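## Task

Lift the stapler out of the open drawer, set it down on the desk, and then push the drawer fully closed while every other item stays inside it. No cabinet may be shifted much from its spot. The robot must not topple or finish leaning, or the task fails. Anything that stays put only because the robot is holding it at the end does not count.

## Robot and tools

ROBOT. A simulated Hello Robot Stretch 3 with a single arm: a two-wheel base (0.33 m long, 0.34 m wide), a lift on a mast, a telescoping arm that reaches out to the robot's RIGHT side, a wrist (yaw, pitch, roll), a gripper, and a pan/tilt head. The base only drives straight or spins in place; it cannot slide sideways, so to shift the gripper forward or back you drive the base. Spins pivot about the point midway between the drive wheels, 0.05 m behind the front edge. With arm retracted and wrist folded, a spin sweeps a 0.28 m radius; an unfolded level wrist reaches past that. Loose objects may occasionally get nudged by something external.

FRAMES. Base frame: origin on the floor between the drive wheels, x forward, y left, z up. hand_pose is reported in it, at the point where closed fingertips meet (pads are 0.04 m round). Odometry frame is the base frame as it was when the scene began; heading is positive leftward, -3.142 to 3.142.

execute_actions(actions): a list of actions run in order; an empty list just returns the current state and images. Each action is {"robot": ..., "steps": n, "until": ...}. steps is 1 to 450 control steps at 30 per second (default 1); {"steps": n} alone waits. "robot" holds one command, a list of up to 8 commands run one after another (with {"pause_s": s}, s up to 15, as a wait), or {"stop": true}, which brakes everything and clears the queue. A command may contain:
- "base": exactly one of {"translate_m": d} (straight drive in metres, forward positive, |d| at most 1) or {"rotate_rad": d} (spin in radians, left/counter-clockwise positive, |d| at most 3.2). Both are relative offsets from where the base is when that command begins.
- "joints": a single object of named absolute targets (not offsets); unnamed joints keep their current targets. Ranges: lift_m 0 to 1.1 (arm height, m); arm_m 0 to 0.52 (extension, m); wrist_yaw_rad -1.345 to 4.42 (0 along the arm, positive toward the front, 3.0 folded over the base); wrist_pitch_rad -1.57 to 0.451 (0 level, negative tips fingers down); wrist_roll_rad -2.911 to 2.911; gripper_m -0.089 to 0.179 (larger is wider; actual fingertip gap is about 0.007 less when nearly shut, 0.025 less when fully open, zero below 0.007); head_pan_rad -3.953 to 1.73 (0 forward, positive left, -1.57 looks along the arm); head_tilt_rad -1.53 to 0.419 (negative looks down).
- "contact_limits": {"arm_m": e}, effort percent 1 to 100 at which the arm motion halts; lower is gentler, too low stops immediately. Holds until the arm's next command.
Motions in one command start together and keep running across later actions. A new command overrides at once and discards any older queue. "until" ends an action early: {"robot": {"status": "ended"}} waits until nothing is moving and no queue runs; fields like lift_m, arm_m_status, base_status, queue, queue_left, refusals take [op, value] with =, !=, <, <=, >, >= or a status word. {"any": {"status": "ended"}} fires when any one motion ends. One invalid value rejects the entire call.

zoom_image(camera, region): camera is head_camera, nav_camera or wrist_camera; region is [x0, y0, x1, y1] in pixels of that camera's last image, top-left origin, at most 504 by 504. Head and nav cameras move with head pan/tilt; wrist_camera rides on the gripper.

finished_scene(scene): ends the given scene number permanently and reports success; the next task arrives in its result. Wait for all motion to end first, since a final stop may cut short anything still moving.

RESULTS. base_status shows progress in brackets (distance from wheel turns, and goal). joint_goals, joint_status (moving, done, off_target, contact_stop, time_out, stopped, not_commanded, torque_fault), measured_speeds, refusals/queue/queue_left, motor_effort (percent, positive toward higher values, peak in brackets; noisy with fixed bias), lidar_m (12 sectors of 30 degrees, 1st ahead, counter-clockwise, plane 0.17 m up), wrist_depth_mm and head_depth_mm (7x7 median depths), base_tilt in degrees (forward/right positive), turned_by_wheels and turned_by_imu. A robot.on_its_own line appears when the robot changed a goal itself, a joint is slack or its servo is off, an effort at rest looks abnormal, or the base leans. Lines starting refused:, dropped:, replaced: explain queue problems. "done" means within tolerance, so don't wait on exact equality.

SPEED. Full base speed (0.30 m/s, 1.9 rad/s) only with lift_m under 0.30, arm_m under 0.03, wrist_yaw_rad over 2.54; otherwise 0.10 m/s and 0.63 rad/s.

GRIPPING. Close to a gripper_m value below the object's width; smaller squeezes harder, but a stall guard may ease off and let it slip. Release by opening at least 0.02 beyond where the pads made contact. The reading and done status do not prove a grasp; check images.

SAFETY. Fold or unfold the wrist only with lift_m 0.32 to 0.95, wrist_pitch_rad -0.4 and roll near 0; once folded, lift can go down to 0.25. With yaw below -0.4 keep pitch at -0.5 or lower. Arm and lift halt and go slack on firm contact; never shove again right after a contact_stop. Pushing on something rigid with the gripper above about 0.45 m, or driving while holding or pressing something fixed, can tip the robot; snagging furniture (worst when reversing) too. If tilted, reverse the last move in small steps, pull the gripper free, and lower lift to about 0.2. Wrist servos overheat after sustained strain and go limp for 10 s. Avoid drops, slams, hard hits and moving the cabinets.

Each tool is called after "Emit:" by a JSON object that holds its "name" and its "arguments", one argument or row to a line.

## Session

Emit:
{"name": "execute_actions", "arguments": {
  "actions": []
}}

Scene clock: 0.00 s.
robot.base_odometry: x=+0.000 y=+0.000 heading=+0.000 (m, m, rad; robot's odometry frame)
robot.turned_by_wheels: +0.000 (rad since the last result)
robot.turned_by_imu: +0.000 (rad since the last result)
robot.base_tilt: forward=-1.7 right=+0.2 (deg)
robot.lidar_m: 2.26 1.80 1.30 1.40 1.66 1.64 1.78 2.00 1.44 1.50 2.67 2.56
robot.head_depth_mm: 1833 2805 3079 3145 2601 2439 2085 / 1858 2825 3418 3341 3267 2607 2072 / 1854 2838 3115 3149 3233 3000 2077 / 1871 2574 2673 2720 2722 2665 2048 / 1889 2336 2329 2404 2420 2450 2029 / 1871 2099 2115 2124 2130 2146 2048 / 1825 1892 1902 1944 1935 1957 1946
robot.base_status: not_commanded
robot.joint_positions: lift_m=+0.437 arm_m=+0.002 wrist_yaw_rad=+2.949 wrist_pitch_rad=-0.328 wrist_roll_rad=-0.006 gripper_m=+0.037 head_pan_rad=-0.012 head_tilt_rad=-0.011
robot.joint_goals: lift_m=+0.437 arm_m=+0.002 wrist_yaw_rad=+2.949 wrist_pitch_rad=-0.328 wrist_roll_rad=-0.006 gripper_m=+0.037 head_pan_rad=-0.012 head_tilt_rad=-0.011
robot.joint_status: lift_m=not_commanded arm_m=not_commanded wrist_yaw_rad=not_commanded wrist_pitch_rad=not_commanded wrist_roll_rad=not_commanded gripper_m=not_commanded head_pan_rad=not_commanded head_tilt_rad=not_commanded
robot.measured_speeds: translate_m=+0.000 rotate_rad=+0.000 lift_m=+0.000 arm_m=+0.000 wrist_yaw_rad=+0.000 wrist_pitch_rad=+0.000 wrist_roll_rad=+0.000 head_pan_rad=+0.000 head_tilt_rad=+0.000
robot: refusals=0 queue=idle queue_left=0
robot.motor_effort: left_wheel=+1 right_wheel=-1 lift_m=+26 arm_m=-1 wrist_yaw_rad=+1 wrist_pitch_rad=+5 wrist_roll_rad=+0 gripper_m=+0 head_pan_rad=+0 head_tilt_rad=+2 (%)
robot.hand_pose: x=+0.0238 y=+0.0838 z=+0.4704 quat_wxyz=(+0.182, +0.703, +0.049, +0.685) (m; robot's base frame)
robot.wrist_depth_mm: - - - - - - - / - - - - - - - / - - - - - - - / - - - - - - - / 933 888 956 910 928 897 885 / 742 743 - 735 733 734 733 / 637 642 639 631 618 625 621
pictures: head_camera (sideways: a quarter turn clockwise sets it upright), nav_camera (sideways: a quarter turn counterclockwise sets it upright), wrist_camera
Images, in order (width x height): head_camera 896x504, nav_camera 672x504, wrist_camera 644x364.

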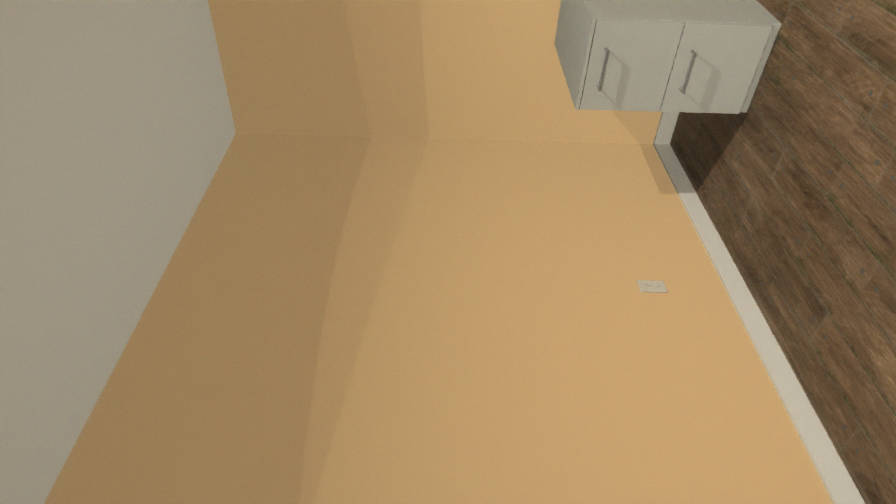

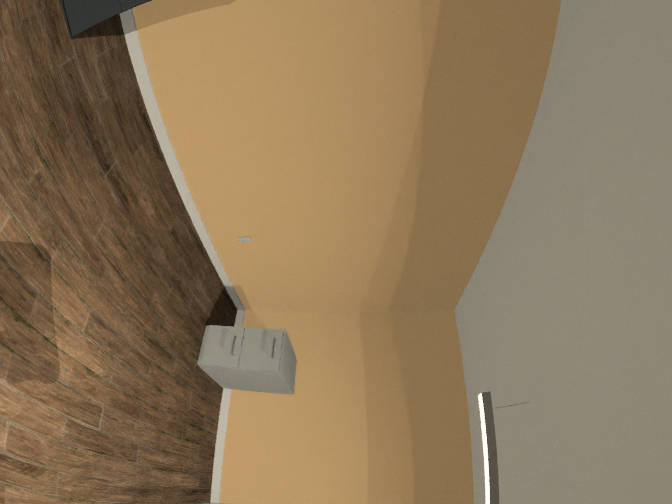

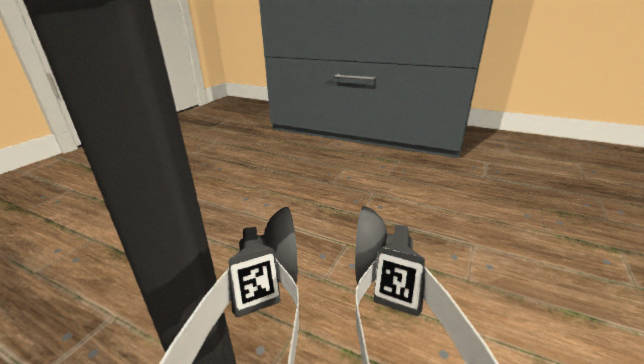

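Emit:
{"name": "execute_actions", "arguments": {
  "actions": [
    {"robot":{"joints":{"head_pan_rad":1.4,"head_tilt_rad":-0.5}},"steps":100,"until":{"robot":{"status":"ended"}}}
  ]
}}

Emit:
{"name": "execute_actions", "arguments": {
  "actions": [
    {"robot":{"joints":{"head_pan_rad":-1.7}},"steps":150,"until":{"robot":{"status":"ended"}}}
  ]
}}

Emit:
{"name": "execute_actions", "arguments": {
  "actions": [
    {"robot":{"joints":{"head_pan_rad":-3.2}},"steps":150,"until":{"robot":{"status":"ended"}}}
  ]
}}

Scene clock: 1.47 s.
robot.base_odometry: x=+0.000 y=+0.000 heading=+0.000 (m, m, rad; robot's odometry frame)
robot.turned_by_wheels: +0.000 (rad since the last result)
robot.turned_by_imu: +0.000 (rad since the last result)
robot.base_tilt: forward=-1.5 right=+0.2 (deg)
robot.lidar_m: 2.26 1.80 1.30 1.39 1.66 1.64 1.78 2.00 1.44 1.50 2.67 2.56
robot.head_depth_mm: 1457 1543 1233 1361 1496 1531 1257 / 1537 1608 1308 1436 1593 1520 1260 / 1626 1705 1385 1533 1720 1533 1269 / 1734 1841 1489 1651 1808 1528 1256 / 1823 1982 2187 2405 1904 1524 1273 / 1943 2093 2318 2410 1944 1528 1266 / 1791 1864 2023 2144 1944 1536 1265
robot.base_status: not_commanded
robot.joint_positions: lift_m=+0.437 arm_m=+0.002 wrist_yaw_rad=+2.949 wrist_pitch_rad=-0.328 wrist_roll_rad=-0.006 gripper_m=+0.037 head_pan_rad=+1.393 head_tilt_rad=-0.494
robot.joint_goals: lift_m=+0.437 arm_m=+0.002 wrist_yaw_rad=+2.949 wrist_pitch_rad=-0.328 wrist_roll_rad=-0.006 gripper_m=+0.037 head_pan_rad=+1.400 head_tilt_rad=-0.500
robot.joint_status: lift_m=not_commanded arm_m=not_commanded wrist_yaw_rad=not_commanded wrist_pitch_rad=not_commanded wrist_roll_rad=not_commanded gripper_m=not_commanded head_pan_rad=done head_tilt_rad=done
robot.measured_speeds: translate_m=+0.000 rotate_rad=+0.000 lift_m=+0.000 arm_m=+0.000 wrist_yaw_rad=+0.000 wrist_pitch_rad=+0.000 wrist_roll_rad=+0.000 head_pan_rad=+0.000 head_tilt_rad=+0.000
robot: refusals=0 queue=done queue_left=0
robot.motor_effort: left_wheel=-2(0) right_wheel=+0(0) lift_m=+25(26) arm_m=-1(1) wrist_yaw_rad=+1(0) wrist_pitch_rad=+4(5) wrist_roll_rad=+0(0) gripper_m=+0(1) head_pan_rad=+5(61) head_tilt_rad=-4(36) (%)
robot.hand_pose: x=+0.0238 y=+0.0838 z=+0.4704 quat_wxyz=(+0.182, +0.703, +0.049, +0.685) (m; robot's base frame)
robot.wrist_depth_mm: - - - - - - - / - - - - - - - / - - - - - - - / - - - - - - - / 922 903 938 895 943 902 874 / 757 761 - 739 737 736 722 / 646 637 631 626 620 627 626
pictures: head_camera (sideways: a quarter turn clockwise sets it upright), nav_camera (sideways: a quarter turn counterclockwise sets it upright), wrist_camera
camera_calibration (this result's frames):
head_camera: T_world_to_cam=[[-0.0593012, -0.48932, -0.870086, 1.15367], [-0.991485, 0.130104, -0.00559254, 0.0202874], [0.115938, 0.862345, -0.492868, 0.600555], [0, 0, 0, 1]] pos_world=[0.0189013, 0.0439857, 1.2999]
nav_camera: T_world_to_cam=[[0.0871595, 0.50904, 0.856318, -1.07307], [0.98926, -0.145473, -0.014214, 0.0691016], [0.117336, 0.848361, -0.516253, 0.625728], [0, 0, 0, 1]] pos_world=[-0.0482512, 0.0254473, 1.24291]
wrist_camera: T_world_to_cam=[[0.982271, -0.186838, -0.015323, 0.00399922], [-0.107451, -0.494153, -0.862709, 0.479631], [0.153615, 0.849061, -0.505468, 0.327338], [0, 0, 0, 1]] pos_world=[-0.00267549, -0.0401712, 0.579302]
Images, in order (width x height): head_camera 896x504, nav_camera 672x504, wrist_camera 644x364.

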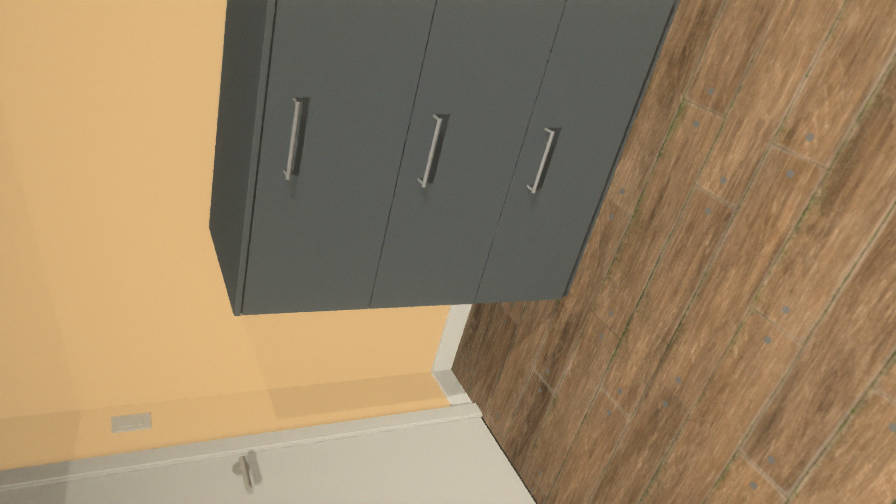

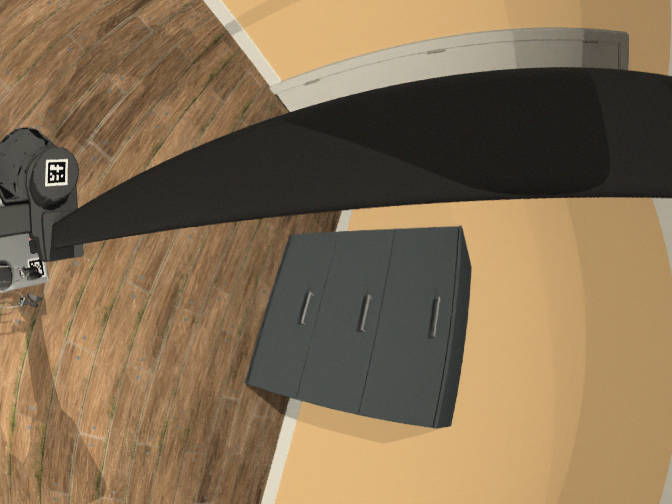

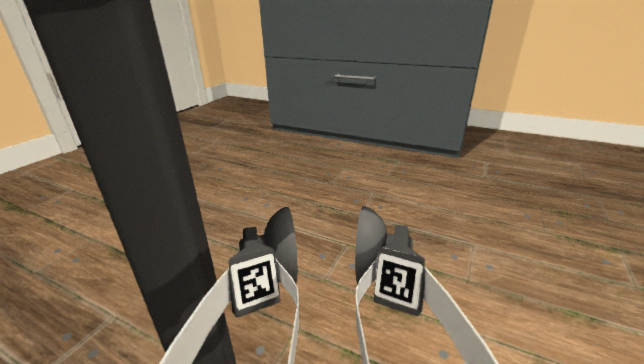

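Scene clock: 3.37 s.
robot.base_odometry: x=+0.000 y=+0.000 heading=+0.000 (m, m, rad; robot's odometry frame)
robot.turned_by_wheels: +0.000 (rad since the last result)
robot.turned_by_imu: +0.000 (rad since the last result)
robot.base_tilt: forward=-1.6 right=+0.3 (deg)
robot.lidar_m: 2.26 1.80 1.30 1.40 1.66 1.64 1.78 2.00 1.44 1.50 2.67 2.56
robot.head_depth_mm: 1659 1777 1892 1775 1864 1533 1261 / 1751 1884 1977 1600 1737 1533 1267 / 1855 2019 2204 1594 1841 1539 1260 / 1958 2153 2420 2269 1933 1522 1261 / 2129 2338 2589 2662 1937 1528 1263 / 2285 2558 2847 2677 1935 1528 1260 / 2503 2762 3146 2656 1945 1534 1262
robot.base_status: not_commanded
robot.joint_positions: lift_m=+0.437 arm_m=+0.002 wrist_yaw_rad=+2.949 wrist_pitch_rad=-0.328 wrist_roll_rad=-0.006 gripper_m=+0.037 head_pan_rad=-1.693 head_tilt_rad=-0.494
robot.joint_goals: lift_m=+0.437 arm_m=+0.002 wrist_yaw_rad=+2.949 wrist_pitch_rad=-0.328 wrist_roll_rad=-0.006 gripper_m=+0.037 head_pan_rad=-1.700 head_tilt_rad=-0.500
robot.joint_status: lift_m=not_commanded arm_m=not_commanded wrist_yaw_rad=not_commanded wrist_pitch_rad=not_commanded wrist_roll_rad=not_commanded gripper_m=not_commanded head_pan_rad=done head_tilt_rad=done
robot.measured_speeds: translate_m=+0.000 rotate_rad=+0.000 lift_m=+0.000 arm_m=+0.000 wrist_yaw_rad=+0.000 wrist_pitch_rad=+0.000 wrist_roll_rad=+0.000 head_pan_rad=+0.000 head_tilt_rad=+0.000
robot: refusals=0 queue=done queue_left=0
robot.motor_effort: left_wheel=+0(1) right_wheel=+0(0) lift_m=+26(26) arm_m=-1(1) wrist_yaw_rad=+1(2) wrist_pitch_rad=+5(5) wrist_roll_rad=+0(0) gripper_m=+0(1) head_pan_rad=-6(62) head_tilt_rad=-4(4) (%)
robot.hand_pose: x=+0.0238 y=+0.0838 z=+0.4704 quat_wxyz=(+0.182, +0.703, +0.049, +0.685) (m; robot's base frame)
robot.wrist_depth_mm: - - - - - - - / - - - - - - - / - - - - - - - / - - - - - - - / 924 881 944 897 955 907 895 / 759 752 - 743 739 736 727 / 633 627 630 629 625 623 622
pictures: head_camera (sideways: a quarter turn clockwise sets it upright), nav_camera (sideways: a quarter turn counterclockwise sets it upright), wrist_camera
camera_calibration (this result's frames):
head_camera: T_world_to_cam=[[0.0318216, 0.492144, -0.869932, 1.15291], [0.997217, -0.0743384, -0.00557766, 0.0081369], [-0.0674144, -0.867334, -0.49314, 0.602028], [0, 0, 0, 1]] pos_world=[-0.0042163, -0.0446333, 1.29988]
nav_camera: T_world_to_cam=[[-0.0585305, -0.51339, 0.856157, -1.07197], [-0.995857, 0.0898148, -0.014224, 0.0812239], [-0.0695931, -0.853442, -0.51652, 0.627217], [0, 0, 0, 1]] pos_world=[0.0617941, -0.0223434, 1.2429]
wrist_camera: T_world_to_cam=[[0.982271, -0.186838, -0.0153229, 0.00399917], [-0.107451, -0.494153, -0.862709, 0.479631], [0.153615, 0.849061, -0.505469, 0.327338], [0, 0, 0, 1]] pos_world=[-0.00267549, -0.0401712, 0.579302]
Images, in order (width x height): head_camera 896x504, nav_camera 672x504, wrist_camera 644x364.

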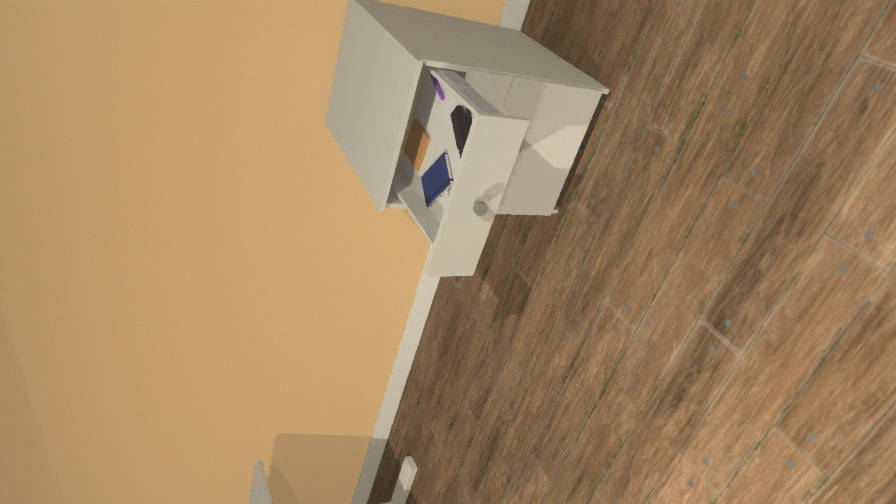

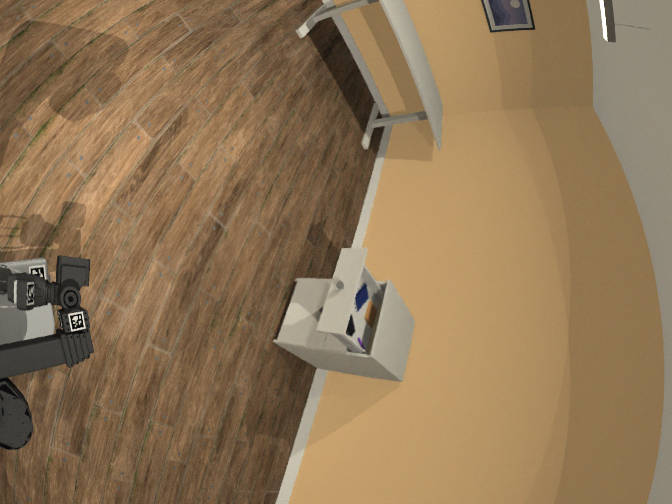

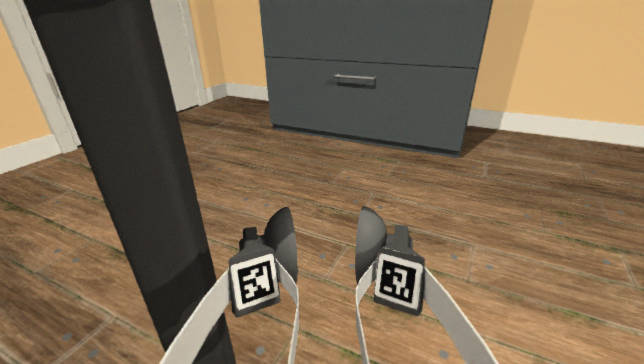

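Scene clock: 4.63 s.
robot.base_odometry: x=+0.000 y=+0.000 heading=+0.000 (m, m, rad; robot's odometry frame)
robot.turned_by_wheels: +0.000 (rad since the last result)
robot.turned_by_imu: +0.000 (rad since the last result)
robot.base_tilt: forward=-1.7 right=+0.2 (deg)
robot.lidar_m: 2.26 1.80 1.30 1.39 1.66 1.64 1.78 2.00 1.44 1.51 2.67 2.56
robot.head_depth_mm: 1401 1503 1619 1788 1866 1538 1261 / 1506 1624 1765 1942 1945 1521 1260 / 1609 1732 1914 2120 1948 1525 1259 / 1734 1903 2106 2300 1949 1524 1264 / 1870 2051 2327 2496 1926 1522 1263 / 2062 2220 2487 2513 1940 1535 1263 / 1955 2077 2223 2329 1930 1538 1268
robot.base_status: not_commanded
robot.joint_positions: lift_m=+0.437 arm_m=+0.002 wrist_yaw_rad=+2.949 wrist_pitch_rad=-0.328 wrist_roll_rad=-0.006 gripper_m=+0.037 head_pan_rad=-3.193 head_tilt_rad=-0.494
robot.joint_goals: lift_m=+0.437 arm_m=+0.002 wrist_yaw_rad=+2.949 wrist_pitch_rad=-0.328 wrist_roll_rad=-0.006 gripper_m=+0.037 head_pan_rad=-3.200 head_tilt_rad=-0.500
robot.joint_status: lift_m=not_commanded arm_m=not_commanded wrist_yaw_rad=not_commanded wrist_pitch_rad=not_commanded wrist_roll_rad=not_commanded gripper_m=not_commanded head_pan_rad=done head_tilt_rad=done
robot.measured_speeds: translate_m=+0.000 rotate_rad=+0.000 lift_m=+0.000 arm_m=+0.000 wrist_yaw_rad=+0.000 wrist_pitch_rad=+0.000 wrist_roll_rad=+0.000 head_pan_rad=+0.000 head_tilt_rad=+0.000
robot: refusals=0 queue=done queue_left=0
robot.motor_effort: left_wheel=+0(0) right_wheel=-1(0) lift_m=+26(26) arm_m=-1(1) wrist_yaw_rad=+1(0) wrist_pitch_rad=+5(5) wrist_roll_rad=+0(0) gripper_m=+0(1) head_pan_rad=-5(63) head_tilt_rad=-4(4) (%)
robot.hand_pose: x=+0.0238 y=+0.0838 z=+0.4704 quat_wxyz=(+0.182, +0.703, +0.049, +0.685) (m; robot's base frame)
robot.wrist_depth_mm: - - - - - - - / - - - - - - - / - - - - - - - / - - - - - - - / 917 882 960 898 922 908 895 / 745 745 - 734 741 732 730 / 642 636 633 634 634 626 623
pictures: head_camera (sideways: a quarter turn clockwise sets it upright), nav_camera (sideways: a quarter turn counterclockwise sets it upright), wrist_camera
camera_calibration (this result's frames):
head_camera: T_world_to_cam=[[0.493183, 0.00306943, -0.86992, 1.15008], [-0.00361282, -0.999978, -0.00557654, 0.0142405], [-0.869918, 0.00589311, -0.493161, 0.60695], [0, 0, 0, 1]] pos_world=[-0.0391512, 0.00713329, 1.29988]
nav_camera: T_world_to_cam=[[-0.516265, 0.0220697, 0.856145, -1.06917], [0.0191471, 0.999715, -0.0142247, 0.0750333], [-0.856215, 0.00904896, -0.516541, 0.632042], [0, 0, 0, 1]] pos_world=[-0.0122464, -0.0571351, 1.2429]
wrist_camera: T_world_to_cam=[[0.982271, -0.186838, -0.0153233, 0.00399929], [-0.107451, -0.494153, -0.862709, 0.479631], [0.153615, 0.849061, -0.505469, 0.327338], [0, 0, 0, 1]] pos_world=[-0.00267545, -0.0401712, 0.579302]
Images, in order (width x height): head_camera 896x504, nav_camera 672x504, wrist_camera 644x364.

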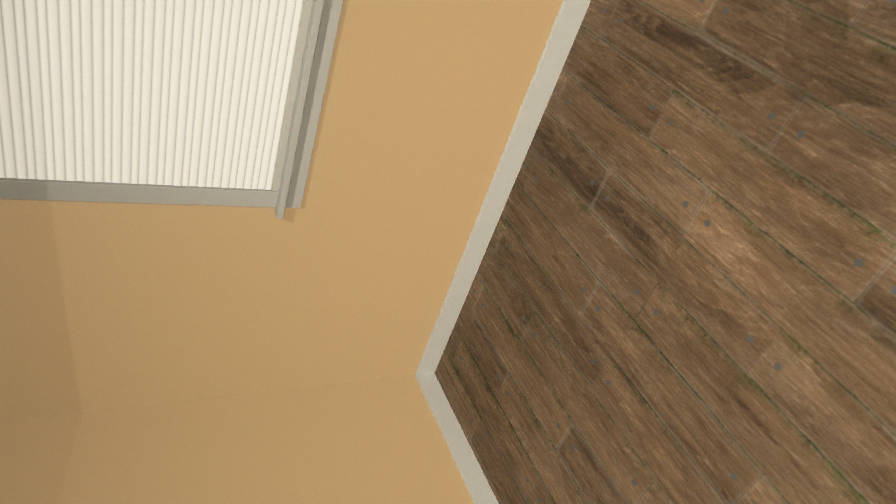

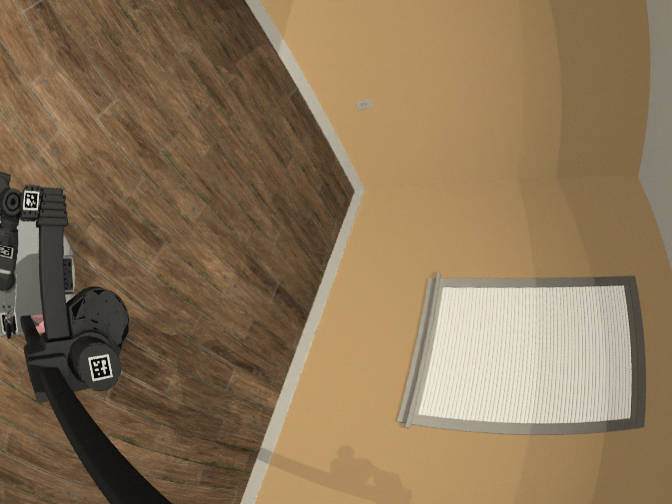

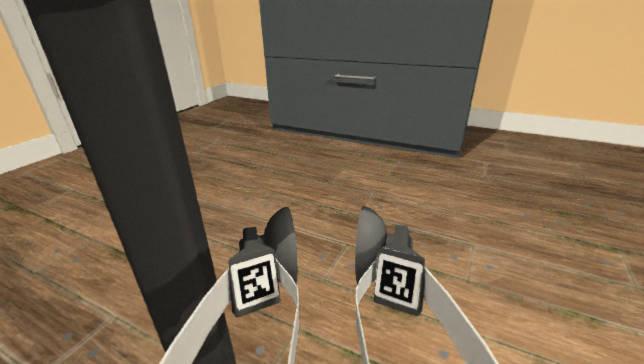

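Emit:
{"name": "execute_actions", "arguments": {
  "actions": [
    {"robot":[{"joints":{"lift_m":0.28,"head_pan_rad":-1.6,"head_tilt_rad":-0.9}},{"base":{"rotate_rad":-1.6}},{"base":{"translate_m":0.87}},{"base":{"rotate_rad":0.94}},{"joints":{"lift_m":0.85,"wrist_pitch_rad":-0.4}}],"steps":450,"until":{"robot":{"status":"ended"}}},
    {"steps":200,"until":{"robot":{"status":"ended"}}}
  ]
}}

Scene clock: 21.97 s.
robot.base_odometry: x=-0.025 y=-0.870 heading=-0.660 (m, m, rad; robot's odometry frame)
robot.turned_by_wheels: -0.660 (rad since the last result)
robot.turned_by_imu: -0.664 (rad since the last result)
robot.base_tilt: forward=-1.6 right=+0.3 (deg)
robot.lidar_m: 2.14 2.46 2.59 2.10 2.08 2.23 2.15 1.81 1.32 0.68 0.71 1.79
robot.head_depth_mm: 1108 1296 1559 1603 - 1183 1083 / 1106 1299 1562 1618 - 1204 1105 / 1113 1207 992 965 866 - - / 1108 1202 967 967 - 1214 - / 1120 1213 977 955 873 1210 1098 / 1112 1246 976 955 872 1242 1096 / 1121 1311 1579 1640 1364 1241 1115
robot.base_status: done (rotate_rad +0.9399 of +0.9400)
robot.joint_positions: lift_m=+0.850 arm_m=+0.002 wrist_yaw_rad=+2.949 wrist_pitch_rad=-0.414 wrist_roll_rad=-0.006 gripper_m=+0.037 head_pan_rad=-1.607 head_tilt_rad=-0.889
robot.joint_goals: lift_m=+0.850 arm_m=+0.002 wrist_yaw_rad=+2.949 wrist_pitch_rad=-0.400 wrist_roll_rad=-0.006 gripper_m=+0.037 head_pan_rad=-1.600 head_tilt_rad=-0.900
robot.joint_status: lift_m=done arm_m=not_commanded wrist_yaw_rad=not_commanded wrist_pitch_rad=done wrist_roll_rad=not_commanded gripper_m=not_commanded head_pan_rad=done head_tilt_rad=done
robot.measured_speeds: translate_m=+0.000 rotate_rad=+0.000 lift_m=+0.000 arm_m=+0.000 wrist_yaw_rad=+0.000 wrist_pitch_rad=+0.000 wrist_roll_rad=+0.000 head_pan_rad=+0.000 head_tilt_rad=+0.000
robot: refusals=0 queue=done queue_left=0
robot.motor_effort: left_wheel=-3(12) right_wheel=+3(9) lift_m=+28(30) arm_m=-1(1) wrist_yaw_rad=+0(1) wrist_pitch_rad=+5(5) wrist_roll_rad=+0(0) gripper_m=+0(1) head_pan_rad=+4(58) head_tilt_rad=-6(40) (%)
robot.hand_pose: x=+0.0219 y=+0.0741 z=+0.8635 quat_wxyz=(+0.211, +0.701, +0.079, +0.677) (m; robot's base frame)
robot.wrist_depth_mm: - - - - - - - / - - - - - - - / - - - - - - - / - - - - - - - / - - - - - - - / - - - - - - - / - - - - - - -
pictures: head_camera (sideways: a quarter turn clockwise sets it upright), nav_camera (sideways: a quarter turn counterclockwise sets it upright), wrist_camera
camera_calibration (this result's frames):
head_camera: T_world_to_cam=[[-0.0000148973, 0.790008, -0.613097, 0.818346], [0.999861, 0.010238, 0.0131679, -0.0162819], [0.0166797, -0.613011, -0.789898, 0.987526], [0, 0, 0, 1]] pos_world=[-0.000179749, -0.040968, 1.28198]
nav_camera: T_world_to_cam=[[-0.0245093, -0.806293, 0.591009, -0.726612], [-0.999607, 0.0117241, -0.0254592, 0.0958635], [0.0135986, -0.5914, -0.806263, 1.00358], [0, 0, 0, 1]] pos_world=[0.0643698, 0.0065307, 1.24102]
wrist_camera: T_world_to_cam=[[0.982005, -0.188204, -0.0157004, 0.0104855], [-0.121227, -0.564417, -0.81654, 0.779421], [0.144814, 0.803749, -0.577076, 0.599927], [0, 0, 0, 1]] pos_world=[-0.00268795, -0.0402991, 0.982796]
Images, in order (width x height): head_camera 896x504, nav_camera 672x504, wrist_camera 644x364.

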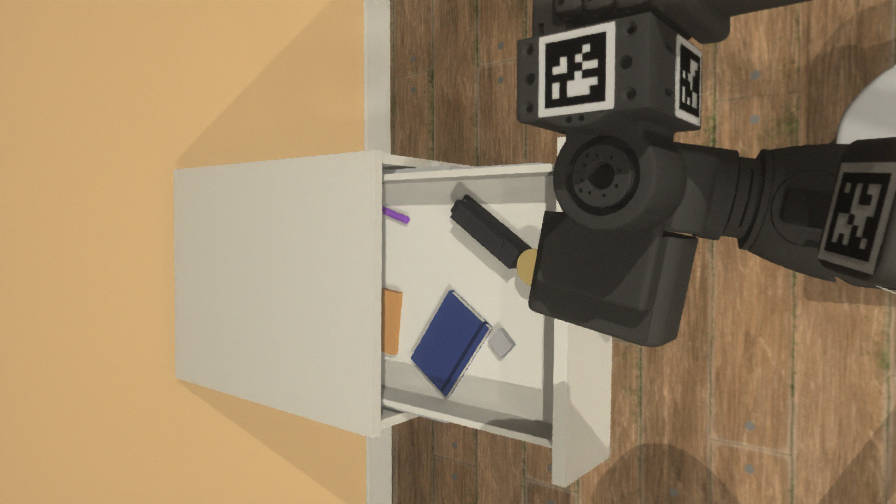

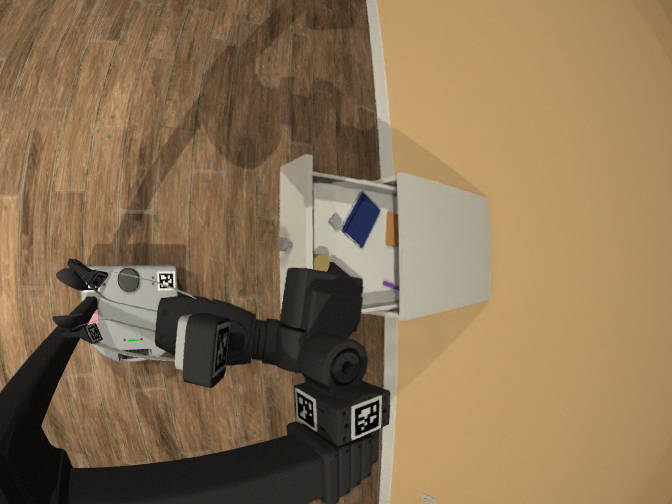

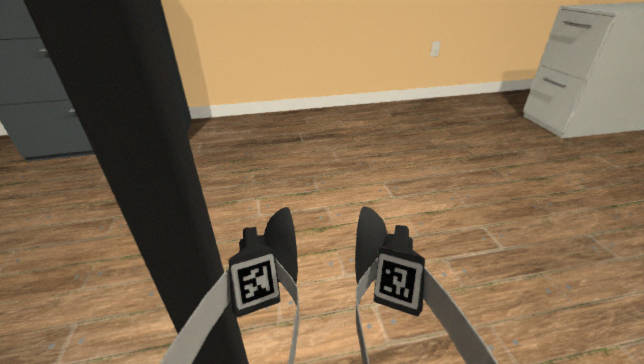

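Emit:
{"name": "execute_actions", "arguments": {
  "actions": [
    {"robot":[{"joints":{"wrist_yaw_rad":0,"gripper_m":0.11}},{"joints":{"wrist_pitch_rad":-1.57,"arm_m":0.3,"wrist_roll_rad":0.54}}],"steps":450,"until":{"robot":{"status":"ended"}}}
  ]
}}

Scene clock: 27.97 s.
robot.base_odometry: x=-0.025 y=-0.870 heading=-0.660 (m, m, rad; robot's odometry frame)
robot.turned_by_wheels: +0.000 (rad since the last result)
robot.turned_by_imu: +0.001 (rad since the last result)
robot.base_tilt: forward=-1.5 right=+0.4 (deg)
robot.lidar_m: 2.14 2.47 2.59 2.10 2.07 2.23 2.15 1.81 1.32 0.68 0.71 1.79
robot.head_depth_mm: 1113 1265 - - 1346 1225 1084 / 1112 1208 1665 1625 1389 1216 1108 / 1113 1237 - 948 813 1228 1117 / 1112 1204 968 946 817 1228 1112 / 1115 1203 966 954 868 1237 1104 / 1118 1250 975 950 872 1237 1108 / 1119 1321 1579 1637 1363 1243 1106
robot.base_status: done (rotate_rad +0.9399 of +0.9400)
robot.joint_positions: lift_m=+0.850 arm_m=+0.300 wrist_yaw_rad=+0.002 wrist_pitch_rad=-1.564 wrist_roll_rad=+0.537 gripper_m=+0.110 head_pan_rad=-1.607 head_tilt_rad=-0.889
robot.joint_goals: lift_m=+0.850 arm_m=+0.300 wrist_yaw_rad=+0.000 wrist_pitch_rad=-1.570 wrist_roll_rad=+0.540 gripper_m=+0.110 head_pan_rad=-1.600 head_tilt_rad=-0.900
robot.joint_status: lift_m=done arm_m=done wrist_yaw_rad=done wrist_pitch_rad=done wrist_roll_rad=done gripper_m=done head_pan_rad=done head_tilt_rad=done
robot.measured_speeds: translate_m=+0.000 rotate_rad=+0.000 lift_m=+0.000 arm_m=+0.000 wrist_yaw_rad=+0.000 wrist_pitch_rad=+0.000 wrist_roll_rad=+0.000 head_pan_rad=+0.000 head_tilt_rad=+0.000
robot: refusals=0 queue=done queue_left=0
robot.motor_effort: left_wheel=-3(4) right_wheel=+2(2) lift_m=+28(28) arm_m=+5(6) wrist_yaw_rad=-2(6) wrist_pitch_rad=-2(5) wrist_roll_rad=+1(2) gripper_m=-1(85) head_pan_rad=+4(4) head_tilt_rad=-6(7) (%)
robot.hand_pose: x=-0.0217 y=-0.4219 z=+0.7322 quat_wxyz=(+0.351, +0.349, -0.616, -0.613) (m; robot's base frame)
robot.wrist_depth_mm: 344 343 339 799 789 802 795 / 343 349 347 350 819 819 823 / 349 355 355 359 849 851 857 / 370 369 367 365 303 865 881 / 362 380 375 294 - 886 885 / 364 386 282 915 - 911 912 / 972 292 964 948 952 968 949
pictures: head_camera (sideways: a quarter turn clockwise sets it upright), nav_camera (sideways: a quarter turn counterclockwise sets it upright), wrist_camera
camera_calibration (this result's frames):
head_camera: T_world_to_cam=[[-0.0000148973, 0.790008, -0.613097, 0.818346], [0.999861, 0.010238, 0.0131679, -0.0162819], [0.0166797, -0.613011, -0.789898, 0.987526], [0, 0, 0, 1]] pos_world=[-0.000179749, -0.040968, 1.28198]
nav_camera: T_world_to_cam=[[-0.0245093, -0.806293, 0.591009, -0.726612], [-0.999607, 0.0117241, -0.0254592, 0.0958635], [0.0135986, -0.5914, -0.806263, 1.00358], [0, 0, 0, 1]] pos_world=[0.0643698, 0.0065307, 1.24102]
wrist_camera: T_world_to_cam=[[-0.850126, 0.526434, -0.0123405, 0.217225], [0.514376, 0.835213, 0.194518, 0.250952], [0.112708, 0.159018, -0.980821, 0.952039], [0, 0, 0, 1]] pos_world=[-0.0517174, -0.475344, 0.887646]
Images, in order (width x height): head_camera 896x504, nav_camera 672x504, wrist_camera 644x364.

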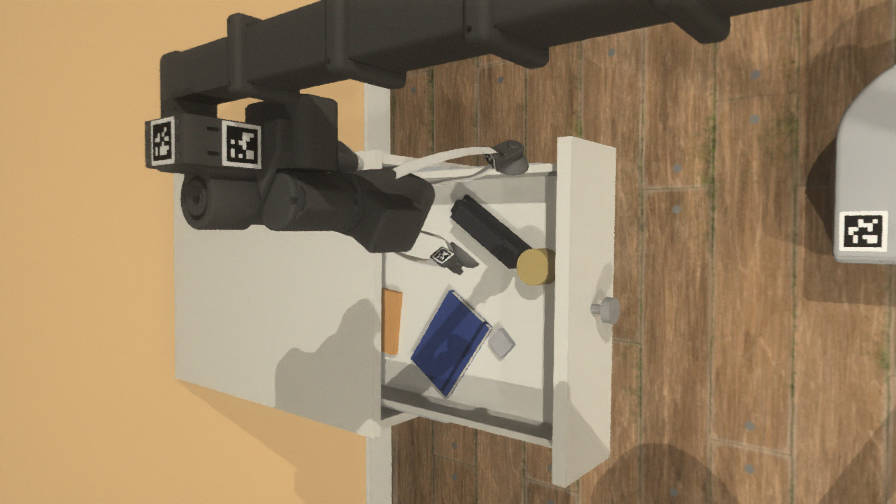

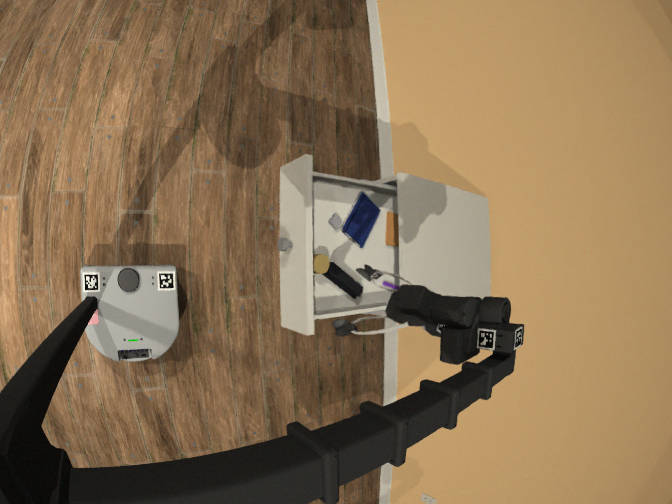

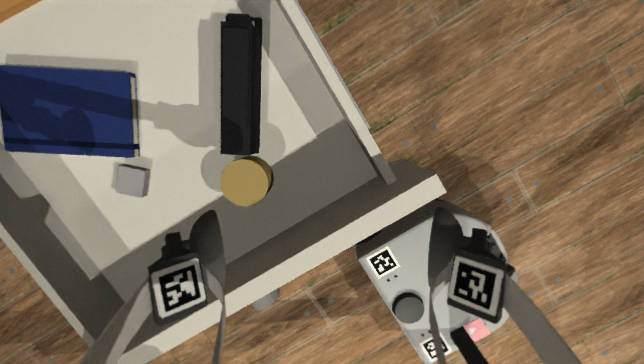

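Emit:
{"name": "execute_actions", "arguments": {
  "actions": [
    {"robot":[{"base":{"translate_m":0.026},"joints":{"arm_m":0.42,"gripper_m":0.09}},{"joints":{"lift_m":0.74}}],"steps":450,"until":{"robot":{"status":"ended"}}}
  ]
}}

Scene clock: 31.87 s.
robot.base_odometry: x=-0.005 y=-0.886 heading=-0.660 (m, m, rad; robot's odometry frame)
robot.turned_by_wheels: +0.000 (rad since the last result)
robot.turned_by_imu: +0.001 (rad since the last result)
robot.base_tilt: forward=-1.6 right=+0.3 (deg)
robot.lidar_m: 2.12 2.44 2.59 2.21 2.09 2.26 2.18 1.82 1.32 0.68 0.70 1.79
robot.head_depth_mm: 1110 1290 1564 1606 - - - / 1107 1267 - 1575 1315 1220 1114 / 1110 1227 - 916 809 1225 1119 / 1111 1201 969 945 818 1228 1114 / 1115 1214 978 955 865 1234 1103 / 1118 1278 1003 988 837 1233 1097 / 1121 1308 1582 1648 1389 1238 1098
robot.base_status: done (translate_m +0.0260 of +0.0260)
robot.joint_positions: lift_m=+0.740 arm_m=+0.420 wrist_yaw_rad=+0.002 wrist_pitch_rad=-1.565 wrist_roll_rad=+0.537 gripper_m=+0.090 head_pan_rad=-1.607 head_tilt_rad=-0.889
robot.joint_goals: lift_m=+0.740 arm_m=+0.420 wrist_yaw_rad=+0.000 wrist_pitch_rad=-1.570 wrist_roll_rad=+0.540 gripper_m=+0.090 head_pan_rad=-1.600 head_tilt_rad=-0.900
robot.joint_status: lift_m=done arm_m=done wrist_yaw_rad=done wrist_pitch_rad=done wrist_roll_rad=done gripper_m=done head_pan_rad=done head_tilt_rad=done
robot.measured_speeds: translate_m=+0.000 rotate_rad=+0.000 lift_m=+0.000 arm_m=+0.000 wrist_yaw_rad=+0.000 wrist_pitch_rad=+0.000 wrist_roll_rad=+0.000 head_pan_rad=+0.000 head_tilt_rad=+0.000
robot: refusals=0 queue=done queue_left=0
robot.motor_effort: left_wheel=-2(5) right_wheel=+2(6) lift_m=+23(29) arm_m=+5(7) wrist_yaw_rad=-2(3) wrist_pitch_rad=-2(2) wrist_roll_rad=+2(1) gripper_m=+0(73) head_pan_rad=+4(4) head_tilt_rad=-6(7) (%)
robot.hand_pose: x=-0.0217 y=-0.5418 z=+0.6225 quat_wxyz=(+0.351, +0.349, -0.616, -0.613) (m; robot's base frame)
robot.wrist_depth_mm: 127 239 239 238 703 706 706 / 247 247 246 243 245 737 724 / 253 253 252 248 249 740 752 / 251 250 260 256 256 758 772 / 257 255 265 262 263 773 783 / 277 269 275 239 273 238 806 / 280 285 284 277 276 237 211
pictures: head_camera (sideways: a quarter turn clockwise sets it upright), nav_camera (sideways: a quarter turn counterclockwise sets it upright), wrist_camera
camera_calibration (this result's frames):
head_camera: T_world_to_cam=[[-0.0000149915, 0.790008, -0.613097, 0.818346], [0.999861, 0.0102381, 0.0131679, -0.0162819], [0.0166797, -0.613011, -0.789898, 0.987526], [0, 0, 0, 1]] pos_world=[-0.000179744, -0.040968, 1.28198]
nav_camera: T_world_to_cam=[[-0.0245092, -0.806293, 0.591009, -0.726612], [-0.999607, 0.0117239, -0.0254592, 0.0958635], [0.0135986, -0.5914, -0.806263, 1.00358], [0, 0, 0, 1]] pos_world=[0.0643698, 0.00653071, 1.24102]
wrist_camera: T_world_to_cam=[[-0.850119, 0.526452, -0.0120807, 0.278824], [0.514388, 0.83511, 0.194929, 0.372104], [0.11271, 0.159499, -0.980743, 0.863689], [0, 0, 0, 1]] pos_world=[-0.0517181, -0.595292, 0.777892]
Images, in order (width x height): head_camera 896x504, nav_camera 672x504, wrist_camera 644x364.

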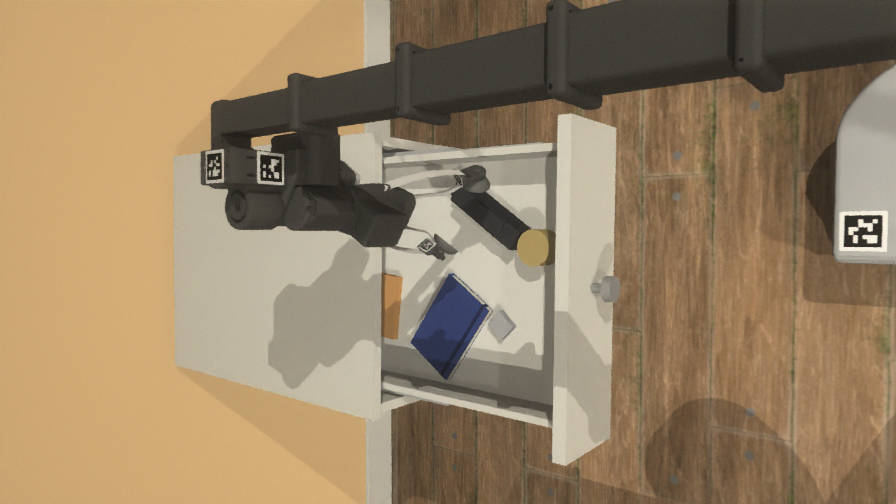

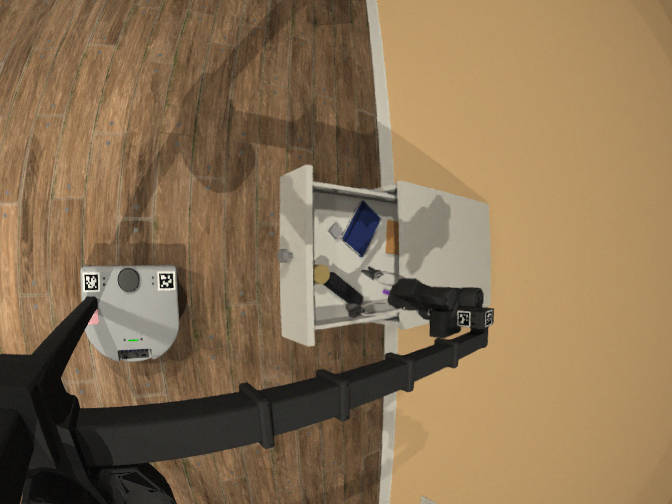

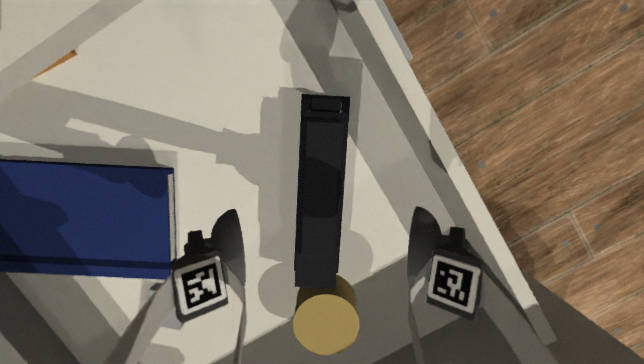

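Emit:
{"name": "execute_actions", "arguments": {
  "actions": [
    {"robot":[{"joints":{"lift_m":0.667}},{"joints":{"gripper_m":-0.01}},{"pause_s":0.5},{"joints":{"lift_m":0.8}}],"steps":450,"until":{"robot":{"status":"ended"}}}
  ]
}}

Scene clock: 37.03 s.
robot.base_odometry: x=-0.005 y=-0.886 heading=-0.660 (m, m, rad; robot's odometry frame)
robot.turned_by_wheels: +0.000 (rad since the last result)
robot.turned_by_imu: +0.001 (rad since the last result)
robot.base_tilt: forward=-1.9 right=+0.1 (deg)
robot.lidar_m: 2.12 2.44 2.59 2.22 2.08 2.26 2.17 1.81 1.32 0.68 0.70 1.79
robot.head_depth_mm: 1106 1293 1503 - - - 1082 / 1107 1215 1530 1594 1357 1215 1111 / 1108 - 935 923 811 1229 1121 / 1112 1204 973 952 817 1224 1114 / 1114 1211 965 954 869 1231 1097 / 1119 1276 1007 985 836 1229 1102 / 1118 1316 1590 1649 1379 1245 1100
robot.base_status: done (translate_m +0.0260 of +0.0260)
robot.joint_positions: lift_m=+0.800 arm_m=+0.420 wrist_yaw_rad=+0.002 wrist_pitch_rad=-1.565 wrist_roll_rad=+0.537 gripper_m=-0.009 head_pan_rad=-1.607 head_tilt_rad=-0.889
robot.joint_goals: lift_m=+0.800 arm_m=+0.420 wrist_yaw_rad=+0.000 wrist_pitch_rad=-1.570 wrist_roll_rad=+0.540 gripper_m=-0.010 head_pan_rad=-1.600 head_tilt_rad=-0.900
robot.joint_status: lift_m=done arm_m=done wrist_yaw_rad=done wrist_pitch_rad=done wrist_roll_rad=done gripper_m=done head_pan_rad=done head_tilt_rad=done
robot.measured_speeds: translate_m=+0.000 rotate_rad=+0.000 lift_m=+0.000 arm_m=+0.000 wrist_yaw_rad=+0.000 wrist_pitch_rad=+0.000 wrist_roll_rad=+0.000 head_pan_rad=+0.000 head_tilt_rad=+0.000
robot: refusals=0 queue=done queue_left=0
robot.motor_effort: left_wheel=-3(2) right_wheel=+2(3) lift_m=+30(32) arm_m=+5(5) wrist_yaw_rad=-2(3) wrist_pitch_rad=-2(2) wrist_roll_rad=+1(1) gripper_m=-21(96) head_pan_rad=+5(4) head_tilt_rad=-7(6) (%)
robot.hand_pose: x=-0.0217 y=-0.5418 z=+0.6822 quat_wxyz=(+0.351, +0.349, -0.616, -0.613) (m; robot's base frame)
robot.wrist_depth_mm: 181 180 293 292 760 752 767 / 186 199 302 297 774 780 779 / 204 312 310 145 312 793 817 / 317 307 316 145 319 816 825 / 316 316 327 148 324 848 848 / 305 337 334 152 330 284 877 / 314 345 348 164 288 234 900
pictures: head_camera (sideways: a quarter turn clockwise sets it upright), nav_camera (sideways: a quarter turn counterclockwise sets it upright), wrist_camera
camera_calibration (this result's frames):
head_camera: T_world_to_cam=[[-0.0000149928, 0.790008, -0.613097, 0.818346], [0.999861, 0.0102381, 0.0131679, -0.0162819], [0.0166797, -0.613012, -0.789898, 0.987526], [0, 0, 0, 1]] pos_world=[-0.000179744, -0.040968, 1.28198]
nav_camera: T_world_to_cam=[[-0.0245092, -0.806293, 0.591009, -0.726612], [-0.999607, 0.0117239, -0.0254592, 0.0958635], [0.0135986, -0.5914, -0.806263, 1.00358], [0, 0, 0, 1]] pos_world=[0.0643698, 0.0065307, 1.24102]
wrist_camera: T_world_to_cam=[[-0.850119, 0.526453, -0.0120397, 0.279511], [0.514388, 0.835095, 0.194994, 0.360407], [0.112709, 0.159575, -0.980731, 0.922255], [0, 0, 0, 1]] pos_world=[-0.0517181, -0.595293, 0.837572]
Images, in order (width x height): head_camera 896x504, nav_camera 672x504, wrist_camera 644x364.

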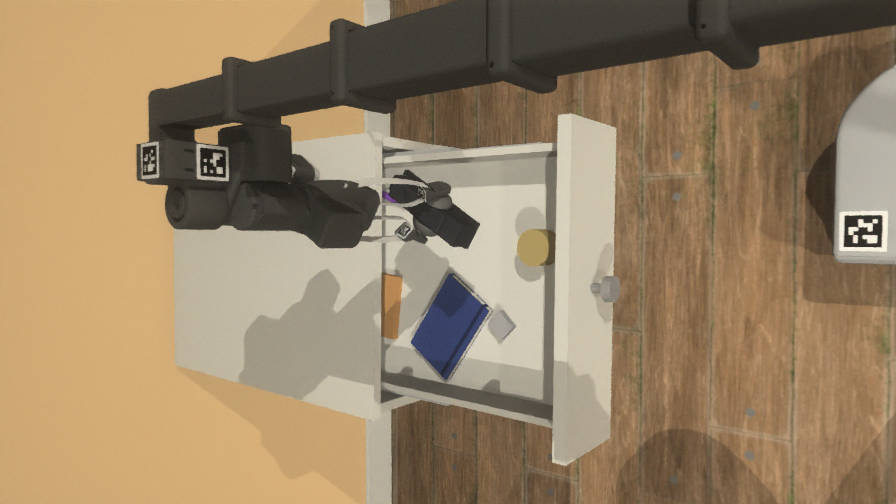

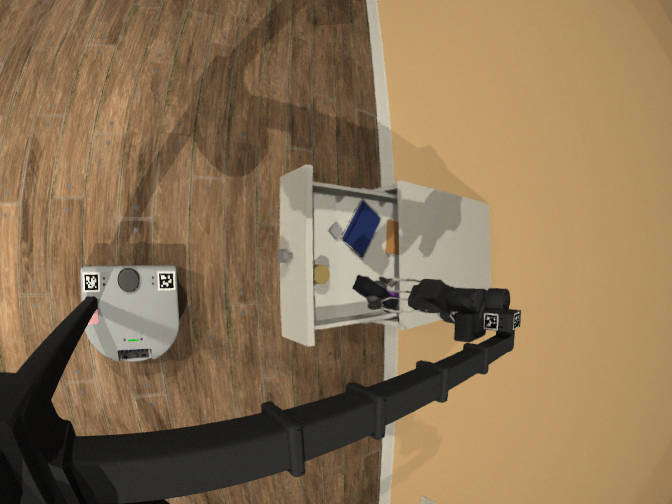

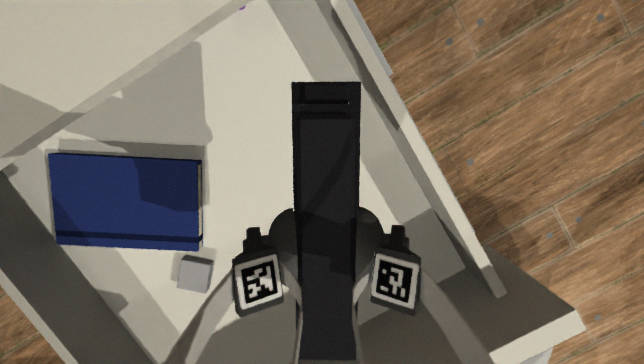

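Emit:
{"name": "execute_actions", "arguments": {
  "actions": [
    {"robot":[{"joints":{"lift_m":1.0,"arm_m":0.05,"head_pan_rad":-0.2,"head_tilt_rad":-0.5},"base":{"translate_m":1.0}}],"steps":450,"until":{"robot":{"status":"ended"}}}
  ]
}}

Scene clock: 48.10 s.
robot.base_odometry: x=+0.785 y=-1.499 heading=-0.660 (m, m, rad; robot's odometry frame)
robot.turned_by_wheels: +0.000 (rad since the last result)
robot.turned_by_imu: +0.003 (rad since the last result)
robot.base_tilt: forward=-1.7 right=+0.3 (deg)
robot.lidar_m: 1.13 1.14 1.80 2.50 2.55 2.84 3.17 1.00 1.03 1.26 1.31 1.48
robot.head_depth_mm: 1368 1524 1627 1160 1864 1514 1251 / 1352 1475 1606 1162 1757 1513 1243 / 1337 1466 1555 1164 1779 1518 1257 / 1315 1438 1567 1163 1764 1500 1258 / 1306 1418 1538 1158 1714 1508 1254 / 1281 1398 1525 1166 1733 1493 1250 / 1262 1375 1483 1170 968 1477 1258
robot.base_status: done (translate_m +1.0000 of +1.0000)
robot.joint_positions: lift_m=+1.000 arm_m=+0.050 wrist_yaw_rad=+0.002 wrist_pitch_rad=-1.565 wrist_roll_rad=+0.537 gripper_m=-0.009 head_pan_rad=-0.207 head_tilt_rad=-0.507
robot.joint_goals: lift_m=+1.000 arm_m=+0.050 wrist_yaw_rad=+0.000 wrist_pitch_rad=-1.570 wrist_roll_rad=+0.540 gripper_m=-0.010 head_pan_rad=-0.200 head_tilt_rad=-0.500
robot.joint_status: lift_m=done arm_m=done wrist_yaw_rad=done wrist_pitch_rad=done wrist_roll_rad=done gripper_m=done head_pan_rad=done head_tilt_rad=done
robot.measured_speeds: translate_m=+0.000 rotate_rad=+0.000 lift_m=+0.000 arm_m=+0.000 wrist_yaw_rad=+0.000 wrist_pitch_rad=+0.000 wrist_roll_rad=+0.000 head_pan_rad=+0.000 head_tilt_rad=+0.000
robot: refusals=0 queue=done queue_left=0
robot.motor_effort: left_wheel=-3(5) right_wheel=+2(9) lift_m=+29(32) arm_m=-5(7) wrist_yaw_rad=-2(1) wrist_pitch_rad=-2(2) wrist_roll_rad=+2(2) gripper_m=-21(20) head_pan_rad=+5(63) head_tilt_rad=+5(38) (%)
robot.hand_pose: x=-0.0217 y=-0.1725 z=+0.8822 quat_wxyz=(+0.351, +0.349, -0.616, -0.613) (m; robot's base frame)
robot.wrist_depth_mm: 953 939 939 953 925 931 927 / - - - 953 966 985 963 / - - - 143 - - - / - - - 145 - - - / - - - 148 - - - / - - - 153 - - - / - - - 164 - - -
pictures: head_camera (sideways: a quarter turn clockwise sets it upright), nav_camera (sideways: a quarter turn counterclockwise sets it upright), wrist_camera
camera_calibration (this result's frames):
head_camera: T_world_to_cam=[[-0.499038, 0.0759417, -0.863246, 1.14743], [0.158788, 0.9873, -0.0049392, 0.01242], [0.851908, -0.139538, -0.504759, 0.611537], [0, 0, 0, 1]] pos_world=[0.0496641, -0.0140675, 1.29925]
nav_camera: T_world_to_cam=[[0.517753, -0.104322, 0.849146, -1.06635], [-0.174351, -0.984575, -0.0146523, 0.0767701], [0.837576, -0.140463, -0.527955, 0.636561], [0, 0, 0, 1]] pos_world=[0.0323217, 0.0537557, 1.24269]
wrist_camera: T_world_to_cam=[[-0.850118, 0.52646, -0.0117872, 0.0873025], [0.514388, 0.835001, 0.195393, 0.0126765], [0.112709, 0.160044, -0.980654, 1.0595], [0, 0, 0, 1]] pos_world=[-0.0517182, -0.226113, 1.03756]
Images, in order (width x height): head_camera 896x504, nav_camera 672x504, wrist_camera 644x364.

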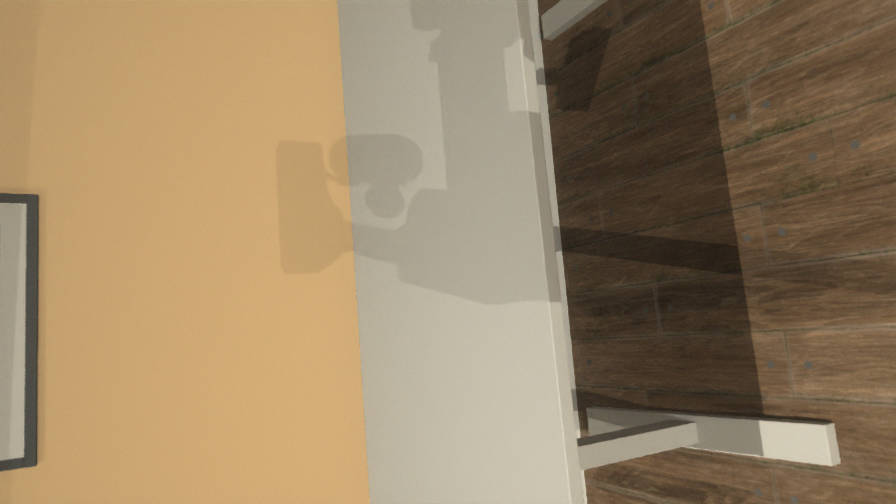

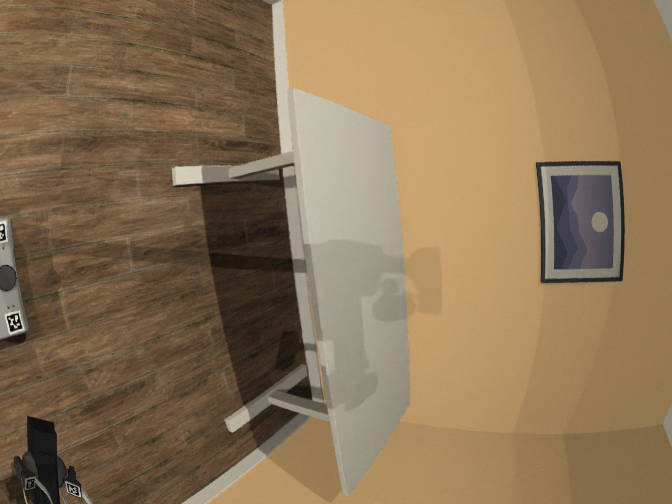

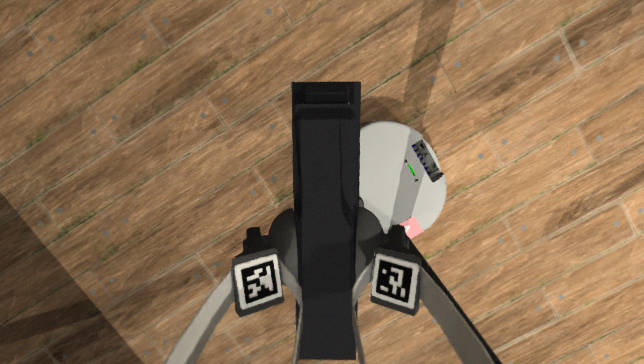

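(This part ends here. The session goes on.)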